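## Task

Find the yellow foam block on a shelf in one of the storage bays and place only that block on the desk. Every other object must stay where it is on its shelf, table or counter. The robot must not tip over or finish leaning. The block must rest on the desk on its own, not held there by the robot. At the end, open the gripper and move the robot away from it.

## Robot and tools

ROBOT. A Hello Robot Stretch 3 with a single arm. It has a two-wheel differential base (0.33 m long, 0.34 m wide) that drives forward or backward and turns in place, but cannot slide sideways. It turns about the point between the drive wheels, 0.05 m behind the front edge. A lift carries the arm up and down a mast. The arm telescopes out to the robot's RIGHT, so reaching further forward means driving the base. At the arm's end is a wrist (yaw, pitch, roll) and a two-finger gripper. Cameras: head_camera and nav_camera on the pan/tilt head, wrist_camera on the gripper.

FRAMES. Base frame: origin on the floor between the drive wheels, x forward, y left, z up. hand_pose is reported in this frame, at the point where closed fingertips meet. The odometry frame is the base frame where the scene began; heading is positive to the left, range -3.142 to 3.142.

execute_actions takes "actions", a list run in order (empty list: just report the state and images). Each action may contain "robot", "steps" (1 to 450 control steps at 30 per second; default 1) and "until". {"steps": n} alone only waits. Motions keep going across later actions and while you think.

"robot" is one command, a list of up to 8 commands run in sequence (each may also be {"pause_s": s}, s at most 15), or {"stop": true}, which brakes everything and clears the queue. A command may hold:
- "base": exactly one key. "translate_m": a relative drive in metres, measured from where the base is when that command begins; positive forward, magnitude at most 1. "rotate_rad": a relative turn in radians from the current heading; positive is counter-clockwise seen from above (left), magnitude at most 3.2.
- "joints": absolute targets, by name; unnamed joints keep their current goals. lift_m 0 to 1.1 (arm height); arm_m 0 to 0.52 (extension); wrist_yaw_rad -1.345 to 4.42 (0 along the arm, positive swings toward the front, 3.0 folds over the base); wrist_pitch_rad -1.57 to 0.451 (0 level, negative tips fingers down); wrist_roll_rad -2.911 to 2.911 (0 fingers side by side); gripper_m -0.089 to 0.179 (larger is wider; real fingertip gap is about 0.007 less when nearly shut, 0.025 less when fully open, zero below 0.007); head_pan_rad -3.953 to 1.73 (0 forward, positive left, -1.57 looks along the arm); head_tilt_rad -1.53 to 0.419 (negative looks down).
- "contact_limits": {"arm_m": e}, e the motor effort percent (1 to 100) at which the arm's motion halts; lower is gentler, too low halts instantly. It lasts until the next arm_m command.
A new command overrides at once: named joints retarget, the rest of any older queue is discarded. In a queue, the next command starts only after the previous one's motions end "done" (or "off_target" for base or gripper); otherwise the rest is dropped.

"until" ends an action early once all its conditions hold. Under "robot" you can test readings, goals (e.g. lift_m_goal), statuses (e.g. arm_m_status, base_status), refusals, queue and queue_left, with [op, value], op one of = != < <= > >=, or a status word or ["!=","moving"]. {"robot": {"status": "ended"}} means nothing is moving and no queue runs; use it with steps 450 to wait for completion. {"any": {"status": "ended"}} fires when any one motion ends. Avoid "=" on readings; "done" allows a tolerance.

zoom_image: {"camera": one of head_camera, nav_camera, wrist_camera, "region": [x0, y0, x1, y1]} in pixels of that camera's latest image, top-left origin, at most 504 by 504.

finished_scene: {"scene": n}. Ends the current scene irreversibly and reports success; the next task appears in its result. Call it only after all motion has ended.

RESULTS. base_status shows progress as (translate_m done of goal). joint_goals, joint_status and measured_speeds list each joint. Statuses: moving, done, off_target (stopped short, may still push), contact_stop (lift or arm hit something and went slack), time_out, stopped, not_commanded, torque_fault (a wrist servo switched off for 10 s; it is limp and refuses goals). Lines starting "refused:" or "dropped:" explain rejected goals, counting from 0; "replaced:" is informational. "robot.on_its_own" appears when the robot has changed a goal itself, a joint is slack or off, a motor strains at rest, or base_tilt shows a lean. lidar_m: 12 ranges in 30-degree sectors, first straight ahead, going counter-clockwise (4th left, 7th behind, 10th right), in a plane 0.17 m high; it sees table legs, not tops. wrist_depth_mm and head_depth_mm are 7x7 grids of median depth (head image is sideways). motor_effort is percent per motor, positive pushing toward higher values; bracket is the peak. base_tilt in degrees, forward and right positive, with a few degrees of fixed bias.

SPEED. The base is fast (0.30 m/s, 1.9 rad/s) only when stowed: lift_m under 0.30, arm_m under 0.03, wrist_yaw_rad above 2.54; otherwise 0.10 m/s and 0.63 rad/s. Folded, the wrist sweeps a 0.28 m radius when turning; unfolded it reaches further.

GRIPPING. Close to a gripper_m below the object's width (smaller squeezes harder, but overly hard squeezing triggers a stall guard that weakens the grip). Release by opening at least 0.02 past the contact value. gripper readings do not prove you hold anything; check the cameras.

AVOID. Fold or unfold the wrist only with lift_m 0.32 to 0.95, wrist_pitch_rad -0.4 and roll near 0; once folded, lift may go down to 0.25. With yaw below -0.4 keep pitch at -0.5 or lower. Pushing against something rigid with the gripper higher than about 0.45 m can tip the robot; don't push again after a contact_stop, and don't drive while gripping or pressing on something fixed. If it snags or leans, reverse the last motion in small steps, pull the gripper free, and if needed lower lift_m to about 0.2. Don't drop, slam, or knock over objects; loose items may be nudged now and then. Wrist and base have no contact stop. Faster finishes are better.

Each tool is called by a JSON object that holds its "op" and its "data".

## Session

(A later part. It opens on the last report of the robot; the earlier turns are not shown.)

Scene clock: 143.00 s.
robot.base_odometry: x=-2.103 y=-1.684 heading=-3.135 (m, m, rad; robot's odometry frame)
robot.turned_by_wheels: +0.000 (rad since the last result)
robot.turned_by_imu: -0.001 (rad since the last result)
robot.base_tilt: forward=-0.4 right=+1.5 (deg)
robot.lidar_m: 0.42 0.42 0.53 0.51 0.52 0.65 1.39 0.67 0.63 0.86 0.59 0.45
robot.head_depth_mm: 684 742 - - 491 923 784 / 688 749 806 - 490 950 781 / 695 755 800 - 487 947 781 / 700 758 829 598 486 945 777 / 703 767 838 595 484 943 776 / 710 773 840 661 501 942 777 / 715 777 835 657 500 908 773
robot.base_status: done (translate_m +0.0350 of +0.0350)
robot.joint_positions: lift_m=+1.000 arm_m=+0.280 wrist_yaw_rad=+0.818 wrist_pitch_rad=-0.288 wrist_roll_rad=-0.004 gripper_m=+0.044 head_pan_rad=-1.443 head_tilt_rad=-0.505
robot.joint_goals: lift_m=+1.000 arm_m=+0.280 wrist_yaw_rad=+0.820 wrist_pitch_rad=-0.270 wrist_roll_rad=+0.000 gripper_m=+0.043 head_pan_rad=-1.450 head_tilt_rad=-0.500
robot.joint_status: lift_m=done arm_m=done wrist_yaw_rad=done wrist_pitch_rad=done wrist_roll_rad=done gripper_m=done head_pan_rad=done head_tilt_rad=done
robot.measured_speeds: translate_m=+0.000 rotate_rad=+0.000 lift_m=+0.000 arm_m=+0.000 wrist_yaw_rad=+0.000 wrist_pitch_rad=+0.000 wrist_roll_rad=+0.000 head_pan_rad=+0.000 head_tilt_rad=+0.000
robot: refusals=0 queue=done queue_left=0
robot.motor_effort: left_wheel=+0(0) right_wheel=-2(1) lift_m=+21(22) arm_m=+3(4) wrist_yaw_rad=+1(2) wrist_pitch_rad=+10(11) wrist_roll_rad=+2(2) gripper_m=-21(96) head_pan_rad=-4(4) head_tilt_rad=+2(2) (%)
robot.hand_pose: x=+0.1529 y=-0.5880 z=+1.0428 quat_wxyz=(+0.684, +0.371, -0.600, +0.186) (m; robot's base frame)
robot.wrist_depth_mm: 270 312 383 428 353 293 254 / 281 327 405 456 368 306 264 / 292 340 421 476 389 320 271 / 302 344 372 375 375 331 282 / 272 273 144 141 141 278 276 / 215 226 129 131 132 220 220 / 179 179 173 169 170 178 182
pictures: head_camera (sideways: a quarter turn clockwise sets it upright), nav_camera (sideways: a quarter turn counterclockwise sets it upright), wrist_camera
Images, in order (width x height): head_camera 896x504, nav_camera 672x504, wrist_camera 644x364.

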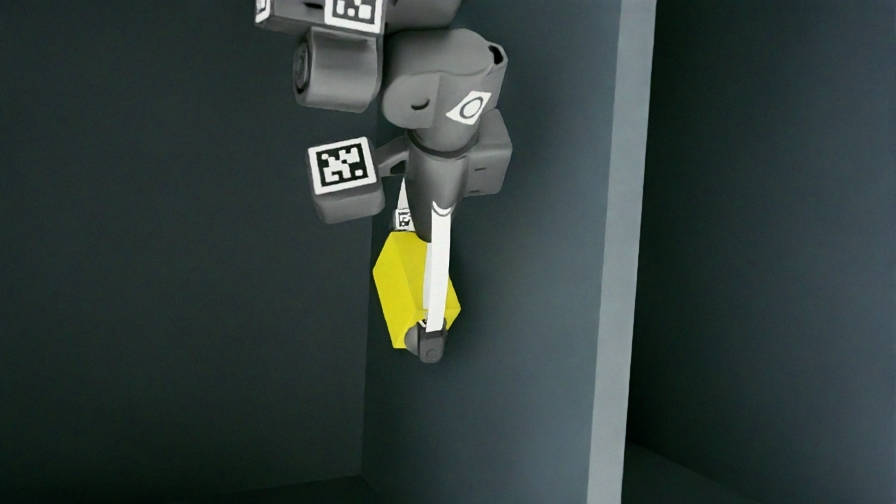

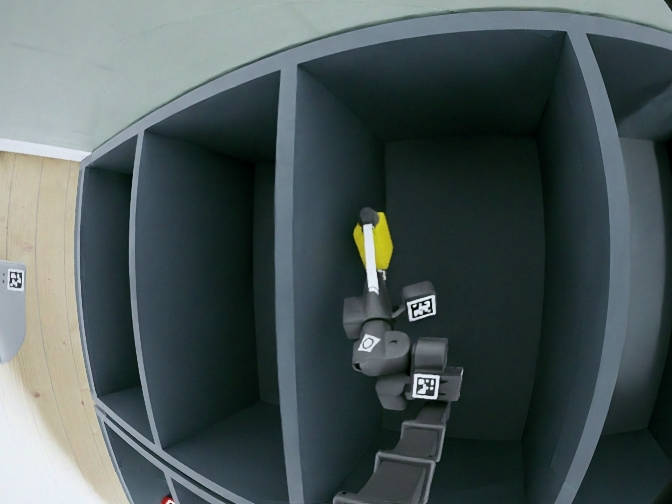

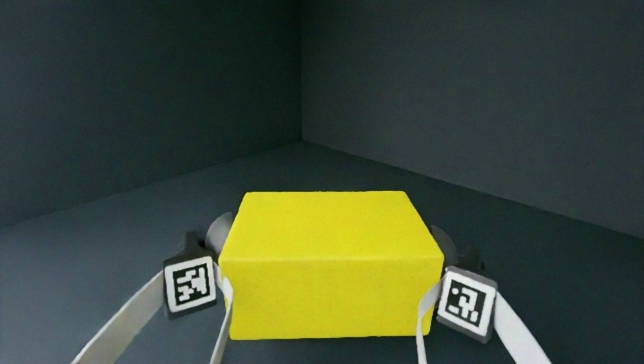

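{"op": "execute_actions", "data": {"actions": [{"robot":[{"joints":{"arm_m":0.0,"wrist_yaw_rad":1.65,"head_pan_rad":-3.14,"head_tilt_rad":-0.6}},{"joints":{"lift_m":0.93,"wrist_pitch_rad":-0.4},"base":{"rotate_rad":0.065}},{"joints":{"wrist_yaw_rad":2.6}},{"joints":{"lift_m":0.29}},{"base":{"translate_m":-1.0}}],"steps":450,"until":{"robot":{"status":"ended"}}},{"steps":400,"until":{"robot":{"status":"ended"}}}]}}

Scene clock: 168.63 s.
robot.base_odometry: x=-1.106 y=-1.613 heading=-3.070 (m, m, rad; robot's odometry frame)
robot.turned_by_wheels: +0.065 (rad since the last result)
robot.turned_by_imu: +0.063 (rad since the last result)
robot.base_tilt: forward=-0.5 right=+1.5 (deg)
robot.lidar_m: 1.41 0.69 0.48 0.46 0.47 0.61 2.36 2.42 0.63 0.91 0.63 0.62
robot.head_depth_mm: 1968 2184 2399 2223 1853 1488 1254 / 1989 2177 2431 2415 1846 1500 1254 / 1995 2189 2430 2415 1847 1488 1254 / 1987 2213 2437 2394 1839 1485 1258 / 2001 2205 2458 2384 1832 1481 1248 / 2016 2216 2447 2383 1822 1478 1248 / 2016 2220 2464 2408 1813 1479 1248
robot.base_status: done (translate_m -1.0000 of -1.0000)
robot.joint_positions: lift_m=+0.290 arm_m=+0.003 wrist_yaw_rad=+2.598 wrist_pitch_rad=-0.417 wrist_roll_rad=-0.003 gripper_m=+0.050 head_pan_rad=-3.133 head_tilt_rad=-0.594
robot.joint_goals: lift_m=+0.290 arm_m=+0.000 wrist_yaw_rad=+2.600 wrist_pitch_rad=-0.400 wrist_roll_rad=+0.000 gripper_m=+0.049 head_pan_rad=-3.140 head_tilt_rad=-0.600
robot.joint_status: lift_m=done arm_m=done wrist_yaw_rad=done wrist_pitch_rad=done wrist_roll_rad=done gripper_m=done head_pan_rad=done head_tilt_rad=done
robot.measured_speeds: translate_m=+0.000 rotate_rad=+0.000 lift_m=+0.000 arm_m=+0.000 wrist_yaw_rad=+0.000 wrist_pitch_rad=+0.000 wrist_roll_rad=+0.000 head_pan_rad=+0.000 head_tilt_rad=+0.000
robot: refusals=0 queue=done queue_left=0
robot.on_its_own: gripper_m is held at +0.049, not at your +0.040, by its stall guard, which is not easing now
robot.motor_effort: left_wheel=-3(10) right_wheel=+1(4) lift_m=+16(21) arm_m=-5(6) wrist_yaw_rad=+1(2) wrist_pitch_rad=+10(11) wrist_roll_rad=+1(2) gripper_m=-19(22) head_pan_rad=-4(49) head_tilt_rad=-3(14) (%)
robot.hand_pose: x=+0.0948 y=+0.0442 z=+0.3030 quat_wxyz=(+0.327, +0.704, -0.044, +0.628) (m; robot's base frame)
robot.wrist_depth_mm: 368 411 463 541 640 784 974 / 389 434 499 581 711 883 - / 410 464 535 629 780 948 - / 436 494 569 644 784 792 785 / 464 528 144 140 141 622 629 / 500 524 130 131 132 521 524 / - - 141 422 418 430 442
pictures: head_camera (sideways: a quarter turn clockwise sets it upright), nav_camera (sideways: a quarter turn counterclockwise sets it upright), wrist_camera
Images, in order (width x height): head_camera 896x504, nav_camera 672x504, wrist_camera 644x364.

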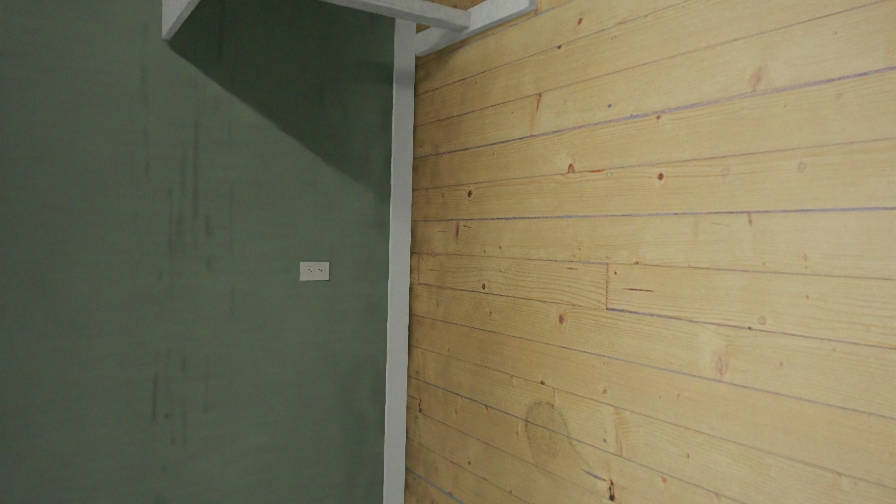

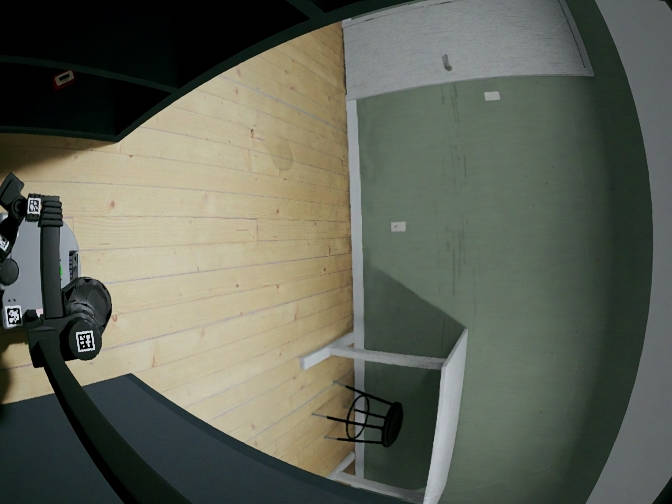

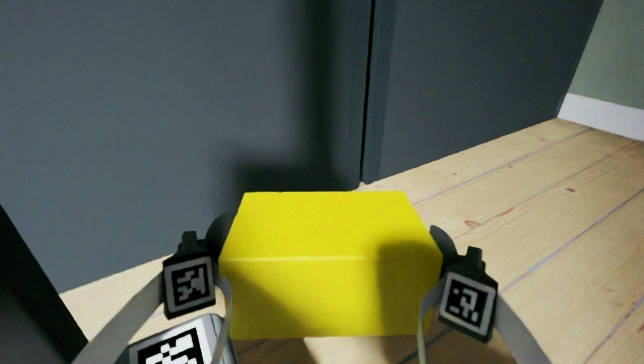

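{"op": "execute_actions", "data": {"actions": [{"robot":[{"base":{"translate_m":-1.0}},{"base":{"rotate_rad":2.9},"joints":{"head_pan_rad":-1.3}},{"base":{"translate_m":0.75}},{"joints":{"lift_m":0.93},"base":{"rotate_rad":0.24}},{"joints":{"wrist_yaw_rad":1.3}}],"steps":450,"until":{"robot":{"status":"ended"}}},{"steps":400,"until":{"robot":{"status":"ended"}}}]}}

Scene clock: 195.90 s.
robot.base_odometry: x=+0.631 y=-1.668 heading=+0.070 (m, m, rad; robot's odometry frame)
robot.turned_by_wheels: +3.140 (rad since the last result)
robot.turned_by_imu: +3.143 (rad since the last result)
robot.base_tilt: forward=-0.5 right=+1.4 (deg)
robot.lidar_m: 0.66 0.67 0.86 1.90 2.64 1.46 1.26 1.27 1.81 0.92 0.50 0.70
robot.head_depth_mm: 1768 1836 930 645 493 428 - / 1800 1657 924 642 493 1377 1283 / 1838 1654 924 640 490 1371 1306 / 1895 1626 918 638 490 446 - / 1626 1575 914 637 488 684 - / 1279 1322 909 635 488 375 1133 / 1054 1105 907 634 503 377 332
robot.base_status: done (rotate_rad +0.2399 of +0.2400)
robot.joint_positions: lift_m=+0.930 arm_m=+0.003 wrist_yaw_rad=+1.302 wrist_pitch_rad=-0.418 wrist_roll_rad=-0.003 gripper_m=+0.050 head_pan_rad=-1.307 head_tilt_rad=-0.594
robot.joint_goals: lift_m=+0.930 arm_m=+0.000 wrist_yaw_rad=+1.300 wrist_pitch_rad=-0.400 wrist_roll_rad=+0.000 gripper_m=+0.049 head_pan_rad=-1.300 head_tilt_rad=-0.600
robot.joint_status: lift_m=done arm_m=done wrist_yaw_rad=done wrist_pitch_rad=done wrist_roll_rad=done gripper_m=done head_pan_rad=done head_tilt_rad=done
robot.measured_speeds: translate_m=+0.000 rotate_rad=+0.000 lift_m=+0.000 arm_m=+0.000 wrist_yaw_rad=+0.000 wrist_pitch_rad=+0.000 wrist_roll_rad=+0.000 head_pan_rad=+0.000 head_tilt_rad=+0.000
robot: refusals=0 queue=done queue_left=0
robot.on_its_own: gripper_m is held at +0.049, not at your +0.040, by its stall guard, which is not easing now
robot.motor_effort: left_wheel=-3(10) right_wheel=+1(10) lift_m=+21(22) arm_m=-4(5) wrist_yaw_rad=-1(2) wrist_pitch_rad=+11(11) wrist_roll_rad=+1(1) gripper_m=-19(19) head_pan_rad=+3(50) head_tilt_rad=-3(3) (%)
robot.hand_pose: x=+0.1950 y=-0.2076 z=+0.9426 quat_wxyz=(+0.640, +0.535, -0.460, +0.303) (m; robot's base frame)
robot.wrist_depth_mm: 446 477 514 558 608 662 725 / 470 506 557 577 450 451 451 / 511 541 595 650 314 292 291 / 544 592 639 692 740 215 214 / 594 637 144 140 141 195 170 / 644 685 129 131 132 334 151 / 707 805 852 - - 390 693
pictures: head_camera (sideways: a quarter turn clockwise sets it upright), nav_camera (sideways: a quarter turn counterclockwise sets it upright), wrist_camera
Images, in order (width x height): head_camera 896x504, nav_camera 672x504, wrist_camera 644x364.

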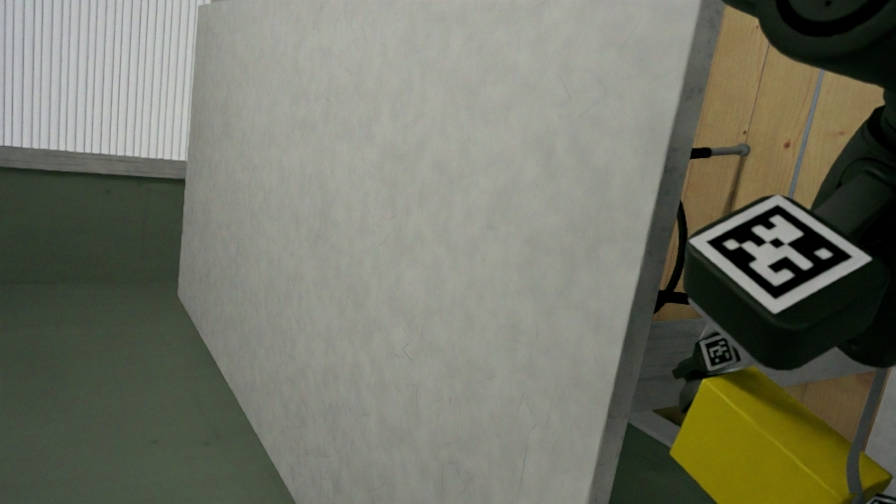

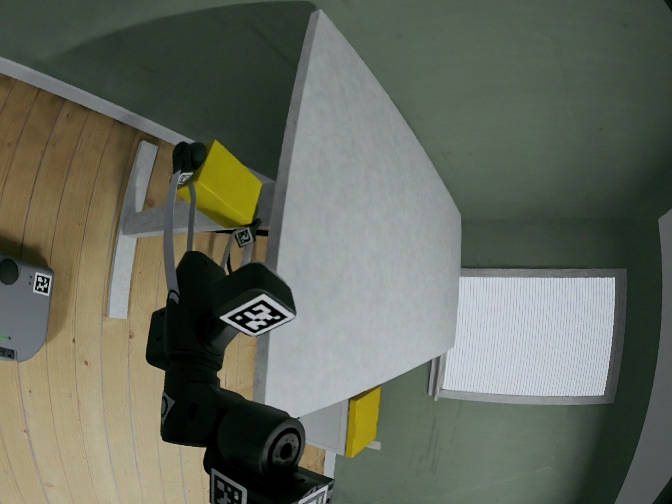

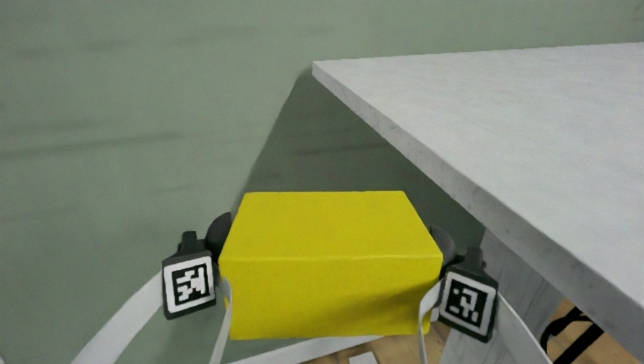

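{"op": "execute_actions", "data": {"actions": [{"robot":[{"joints":{"lift_m":1.0,"wrist_pitch_rad":-0.27}},{"joints":{"wrist_yaw_rad":0.6,"arm_m":0.15}},{"joints":{"lift_m":0.955}}],"steps":450,"until":{"robot":{"status":"ended"}}}]}}

Scene clock: 207.90 s.
robot.base_odometry: x=+0.631 y=-1.668 heading=+0.070 (m, m, rad; robot's odometry frame)
robot.turned_by_wheels: +0.000 (rad since the last result)
robot.turned_by_imu: -0.001 (rad since the last result)
robot.base_tilt: forward=-0.5 right=+1.5 (deg)
robot.lidar_m: 0.66 0.67 0.87 1.91 2.63 1.46 1.26 1.27 1.82 0.92 0.50 0.70
robot.head_depth_mm: 1757 1855 932 692 - 434 1259 / 1809 1663 932 - - 1380 1255 / 1847 1652 925 530 476 1384 1252 / 1895 1639 921 636 489 1412 1244 / 1617 1564 916 637 489 745 913 / 1276 1325 909 636 489 760 1190 / 1055 1104 906 632 503 1361 1239
robot.base_status: done (rotate_rad +0.2399 of +0.2400)
robot.joint_positions: lift_m=+0.955 arm_m=+0.150 wrist_yaw_rad=+0.601 wrist_pitch_rad=-0.293 wrist_roll_rad=-0.003 gripper_m=+0.050 head_pan_rad=-1.307 head_tilt_rad=-0.594
robot.joint_goals: lift_m=+0.955 arm_m=+0.150 wrist_yaw_rad=+0.600 wrist_pitch_rad=-0.270 wrist_roll_rad=+0.000 gripper_m=+0.049 head_pan_rad=-1.300 head_tilt_rad=-0.600
robot.joint_status: lift_m=done arm_m=done wrist_yaw_rad=done wrist_pitch_rad=done wrist_roll_rad=done gripper_m=done head_pan_rad=done head_tilt_rad=done
robot.measured_speeds: translate_m=+0.000 rotate_rad=+0.000 lift_m=+0.000 arm_m=+0.000 wrist_yaw_rad=+0.000 wrist_pitch_rad=+0.000 wrist_roll_rad=+0.000 head_pan_rad=+0.000 head_tilt_rad=+0.000
robot: refusals=0 queue=done queue_left=0
robot.on_its_own: gripper_m is held at +0.049, not at your +0.040, by its stall guard, which is not easing now
robot.motor_effort: left_wheel=-3(3) right_wheel=+1(3) lift_m=+17(21) arm_m=+3(4) wrist_yaw_rad=-1(1) wrist_pitch_rad=+14(15) wrist_roll_rad=+1(2) gripper_m=-20(20) head_pan_rad=+4(3) head_tilt_rad=-2(2) (%)
robot.hand_pose: x=+0.1133 y=-0.4912 z=+0.9967 quat_wxyz=(+0.700, +0.306, -0.636, +0.109) (m; robot's base frame)
robot.wrist_depth_mm: 495 594 768 - - - - / 509 613 803 - - - - / 500 546 548 554 560 573 646 / 351 355 359 360 363 366 366 / 263 264 144 140 141 268 268 / 210 219 130 131 133 212 213 / 174 174 166 164 164 170 176
pictures: head_camera (sideways: a quarter turn clockwise sets it upright), nav_camera (sideways: a quarter turn counterclockwise sets it upright), wrist_camera
Images, in order (width x height): head_camera 896x504, nav_camera 672x504, wrist_camera 644x364.

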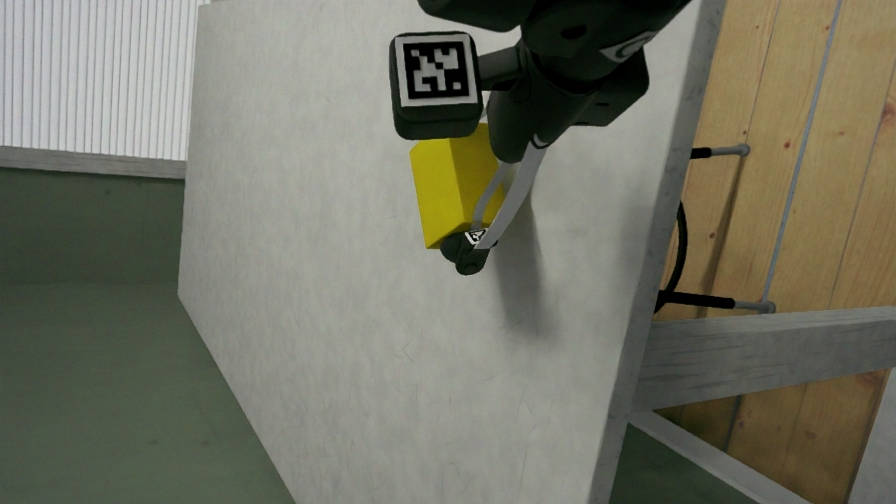

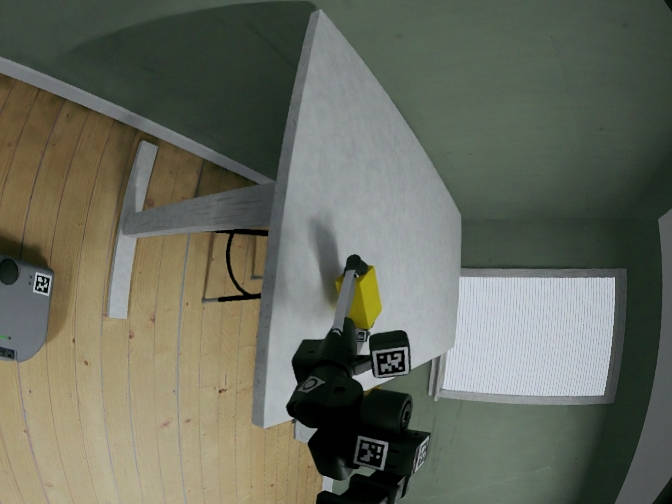

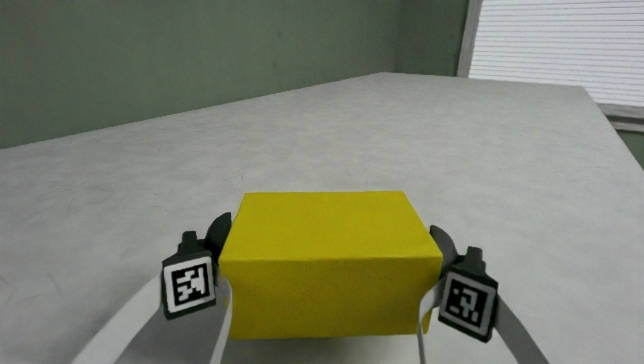

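{"op": "execute_actions", "data": {"actions": [{"robot":{"joints":{"lift_m":0.929}},"steps":150,"until":{"robot":{"status":"ended"}}},{"robot":[{"joints":{"gripper_m":0.15}},{"joints":{"lift_m":1.02}},{"joints":{"arm_m":0,"wrist_yaw_rad":1.6}}],"steps":450,"until":{"robot":{"status":"ended"}}}]}}

Scene clock: 221.73 s.
robot.base_odometry: x=+0.631 y=-1.668 heading=+0.070 (m, m, rad; robot's odometry frame)
robot.turned_by_wheels: +0.000 (rad since the last result)
robot.turned_by_imu: -0.001 (rad since the last result)
robot.base_tilt: forward=-0.4 right=+1.5 (deg)
robot.lidar_m: 0.66 0.67 0.86 1.90 2.64 1.46 1.26 1.27 1.81 0.92 0.50 0.70
robot.head_depth_mm: 1761 1835 928 644 502 423 - / 1800 1659 927 642 493 426 - / 1847 1650 920 557 491 433 - / 1899 1627 915 639 513 - - / 1621 1570 913 638 - - - / 1283 1323 912 633 - - - / 1057 1109 908 634 521 1326 1242
robot.base_status: done (rotate_rad +0.2399 of +0.2400)
robot.joint_positions: lift_m=+1.020 arm_m=+0.003 wrist_yaw_rad=+1.599 wrist_pitch_rad=-0.291 wrist_roll_rad=-0.003 gripper_m=+0.150 head_pan_rad=-1.307 head_tilt_rad=-0.594
robot.joint_goals: lift_m=+1.020 arm_m=+0.000 wrist_yaw_rad=+1.600 wrist_pitch_rad=-0.270 wrist_roll_rad=+0.000 gripper_m=+0.150 head_pan_rad=-1.300 head_tilt_rad=-0.600
robot.joint_status: lift_m=done arm_m=done wrist_yaw_rad=done wrist_pitch_rad=done wrist_roll_rad=done gripper_m=done head_pan_rad=done head_tilt_rad=done
robot.measured_speeds: translate_m=+0.000 rotate_rad=+0.000 lift_m=+0.000 arm_m=+0.000 wrist_yaw_rad=+0.000 wrist_pitch_rad=+0.000 wrist_roll_rad=+0.000 head_pan_rad=+0.000 head_tilt_rad=+0.000
robot: refusals=0 queue=done queue_left=0
robot.motor_effort: left_wheel=-3(3) right_wheel=+3(3) lift_m=+21(22) arm_m=-4(4) wrist_yaw_rad=+1(4) wrist_pitch_rad=+12(14) wrist_roll_rad=+1(1) gripper_m=+0(83) head_pan_rad=+4(4) head_tilt_rad=-3(3) (%)
robot.hand_pose: x=+0.2171 y=-0.1414 z=+1.0621 quat_wxyz=(+0.562, +0.572, -0.413, +0.431) (m; robot's base frame)
robot.wrist_depth_mm: 512 518 521 520 516 526 523 / 549 553 542 552 554 560 559 / 582 579 588 587 594 596 594 / 621 628 630 630 619 522 523 / 676 667 676 677 682 406 387 / 733 - 736 745 744 - 304 / 797 789 799 811 811 812 253
pictures: head_camera (sideways: a quarter turn clockwise sets it upright), nav_camera (sideways: a quarter turn counterclockwise sets it upright), wrist_camera
Images, in order (width x height): head_camera 896x504, nav_camera 672x504, wrist_camera 644x364.

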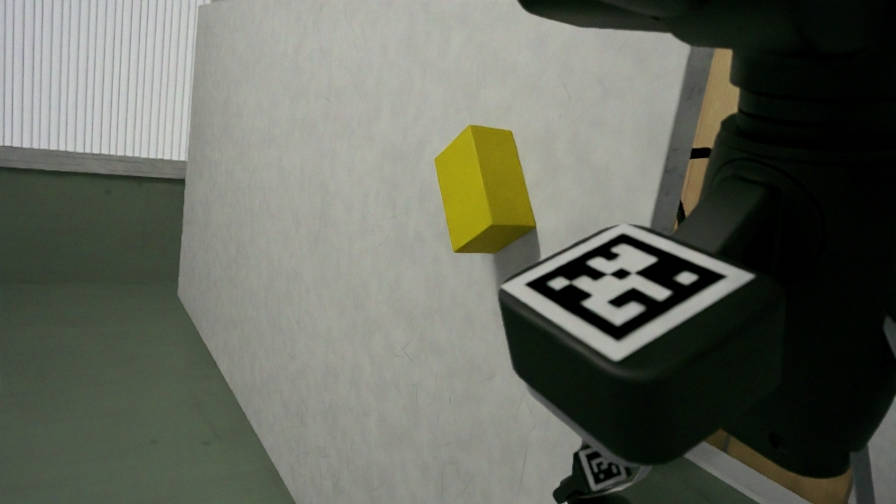

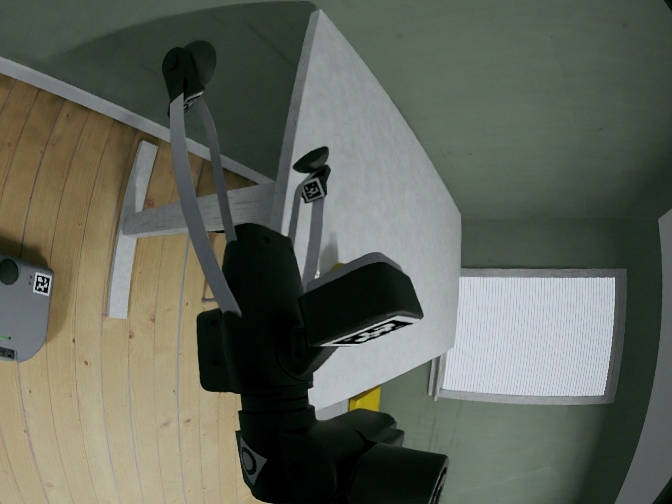

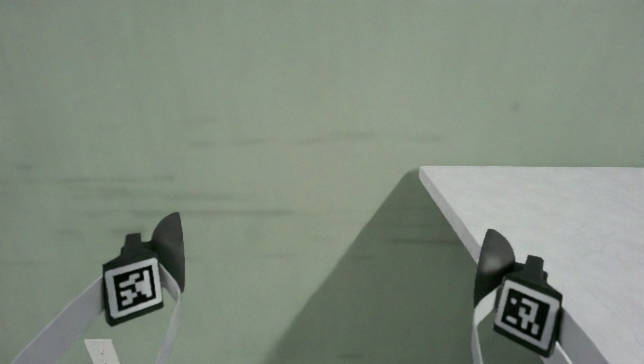

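{"op": "finished_scene", "data": {"scene": 1}}

The scene is finished: the task was done.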